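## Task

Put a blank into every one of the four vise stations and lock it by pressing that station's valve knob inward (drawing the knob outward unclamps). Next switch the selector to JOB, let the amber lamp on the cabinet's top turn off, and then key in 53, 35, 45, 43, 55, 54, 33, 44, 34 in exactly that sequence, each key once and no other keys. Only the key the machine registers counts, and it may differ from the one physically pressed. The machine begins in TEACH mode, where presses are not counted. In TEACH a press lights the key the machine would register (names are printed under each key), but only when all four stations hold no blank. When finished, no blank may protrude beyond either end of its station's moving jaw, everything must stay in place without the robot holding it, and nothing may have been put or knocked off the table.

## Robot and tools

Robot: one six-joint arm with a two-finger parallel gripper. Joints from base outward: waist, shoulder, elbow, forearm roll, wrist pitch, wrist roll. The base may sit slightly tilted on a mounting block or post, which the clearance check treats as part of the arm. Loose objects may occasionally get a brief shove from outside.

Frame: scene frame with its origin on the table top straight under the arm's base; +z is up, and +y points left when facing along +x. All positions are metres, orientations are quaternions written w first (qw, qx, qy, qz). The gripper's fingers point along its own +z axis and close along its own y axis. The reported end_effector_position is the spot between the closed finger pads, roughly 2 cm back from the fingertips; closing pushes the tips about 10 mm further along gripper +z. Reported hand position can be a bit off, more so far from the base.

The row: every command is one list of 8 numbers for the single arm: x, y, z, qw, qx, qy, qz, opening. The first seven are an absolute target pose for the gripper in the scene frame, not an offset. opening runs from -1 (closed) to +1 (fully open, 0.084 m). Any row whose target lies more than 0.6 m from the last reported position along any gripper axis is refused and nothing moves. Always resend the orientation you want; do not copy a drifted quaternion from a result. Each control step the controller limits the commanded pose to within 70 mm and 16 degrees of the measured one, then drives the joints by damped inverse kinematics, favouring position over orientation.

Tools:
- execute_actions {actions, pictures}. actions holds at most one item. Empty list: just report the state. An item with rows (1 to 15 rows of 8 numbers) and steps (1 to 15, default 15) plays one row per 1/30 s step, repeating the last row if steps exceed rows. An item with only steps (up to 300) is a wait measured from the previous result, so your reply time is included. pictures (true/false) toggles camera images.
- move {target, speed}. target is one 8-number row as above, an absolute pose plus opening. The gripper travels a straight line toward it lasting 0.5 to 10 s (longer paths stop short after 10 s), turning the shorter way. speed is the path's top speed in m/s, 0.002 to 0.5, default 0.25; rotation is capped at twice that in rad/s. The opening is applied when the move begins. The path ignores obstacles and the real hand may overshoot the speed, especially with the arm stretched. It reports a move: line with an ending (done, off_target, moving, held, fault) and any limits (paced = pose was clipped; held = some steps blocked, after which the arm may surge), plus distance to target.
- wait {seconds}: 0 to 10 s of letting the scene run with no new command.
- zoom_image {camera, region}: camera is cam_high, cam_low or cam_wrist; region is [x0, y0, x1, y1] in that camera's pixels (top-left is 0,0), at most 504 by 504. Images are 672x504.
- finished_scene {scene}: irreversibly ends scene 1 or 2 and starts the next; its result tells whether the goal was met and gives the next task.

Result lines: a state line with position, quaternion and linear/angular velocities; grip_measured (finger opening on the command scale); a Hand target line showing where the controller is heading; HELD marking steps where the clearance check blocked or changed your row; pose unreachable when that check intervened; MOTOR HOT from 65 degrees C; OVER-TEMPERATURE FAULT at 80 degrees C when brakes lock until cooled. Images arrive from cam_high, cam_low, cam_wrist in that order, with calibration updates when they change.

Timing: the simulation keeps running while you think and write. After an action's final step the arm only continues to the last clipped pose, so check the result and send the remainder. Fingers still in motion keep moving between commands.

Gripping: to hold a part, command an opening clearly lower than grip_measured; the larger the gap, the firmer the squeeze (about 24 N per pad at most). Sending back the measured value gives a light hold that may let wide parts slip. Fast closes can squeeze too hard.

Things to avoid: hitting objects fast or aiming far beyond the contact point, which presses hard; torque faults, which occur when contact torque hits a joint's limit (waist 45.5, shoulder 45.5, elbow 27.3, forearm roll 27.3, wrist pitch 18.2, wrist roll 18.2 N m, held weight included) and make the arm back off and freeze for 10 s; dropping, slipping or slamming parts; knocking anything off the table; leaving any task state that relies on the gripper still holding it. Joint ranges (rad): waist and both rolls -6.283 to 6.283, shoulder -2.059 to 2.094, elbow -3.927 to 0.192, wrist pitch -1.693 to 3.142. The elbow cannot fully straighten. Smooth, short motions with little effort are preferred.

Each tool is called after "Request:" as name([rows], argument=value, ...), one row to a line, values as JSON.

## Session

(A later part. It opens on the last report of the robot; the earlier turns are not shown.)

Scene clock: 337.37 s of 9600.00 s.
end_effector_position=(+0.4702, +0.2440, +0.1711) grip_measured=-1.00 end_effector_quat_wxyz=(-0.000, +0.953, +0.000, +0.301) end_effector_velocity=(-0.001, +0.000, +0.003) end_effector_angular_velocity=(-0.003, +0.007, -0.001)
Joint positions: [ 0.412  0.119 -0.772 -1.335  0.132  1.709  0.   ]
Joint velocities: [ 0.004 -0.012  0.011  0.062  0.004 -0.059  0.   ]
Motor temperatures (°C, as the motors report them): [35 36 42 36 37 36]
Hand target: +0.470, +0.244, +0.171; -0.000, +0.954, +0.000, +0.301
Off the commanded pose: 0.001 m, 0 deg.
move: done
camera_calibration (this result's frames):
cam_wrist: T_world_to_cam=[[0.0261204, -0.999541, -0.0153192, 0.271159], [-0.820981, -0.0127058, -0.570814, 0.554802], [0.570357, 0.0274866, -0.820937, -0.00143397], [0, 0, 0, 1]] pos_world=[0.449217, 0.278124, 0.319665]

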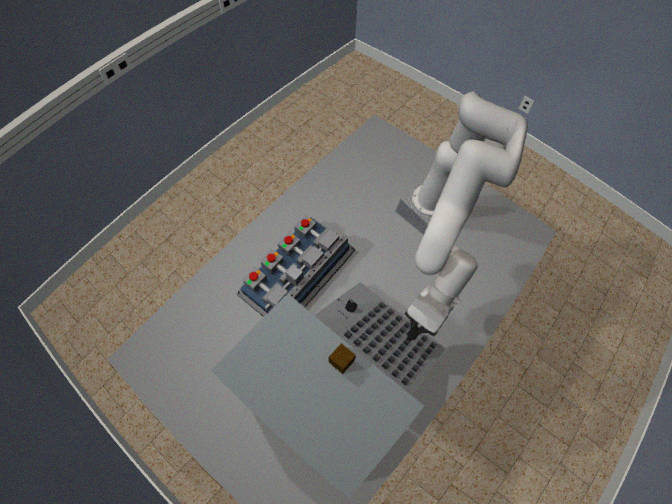

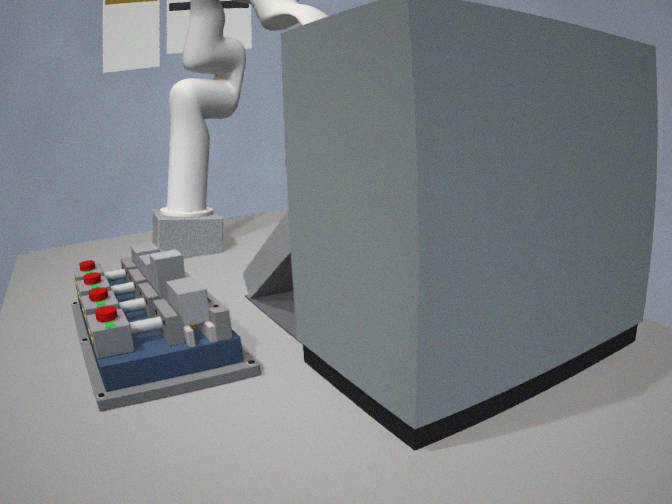

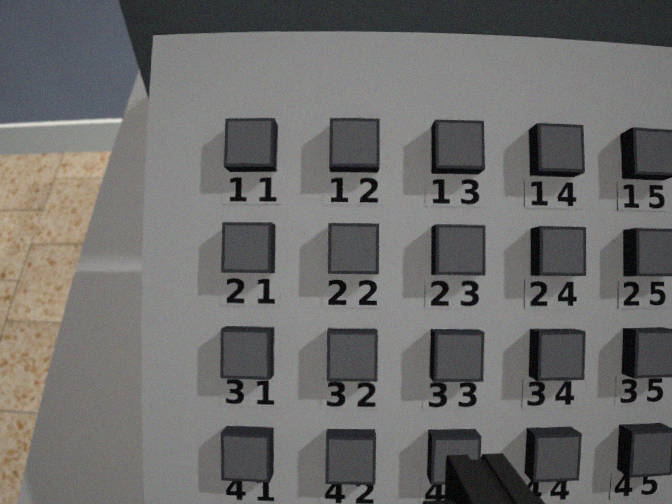

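Request:
finished_scene(scene=1)

The scene is finished: the task was done.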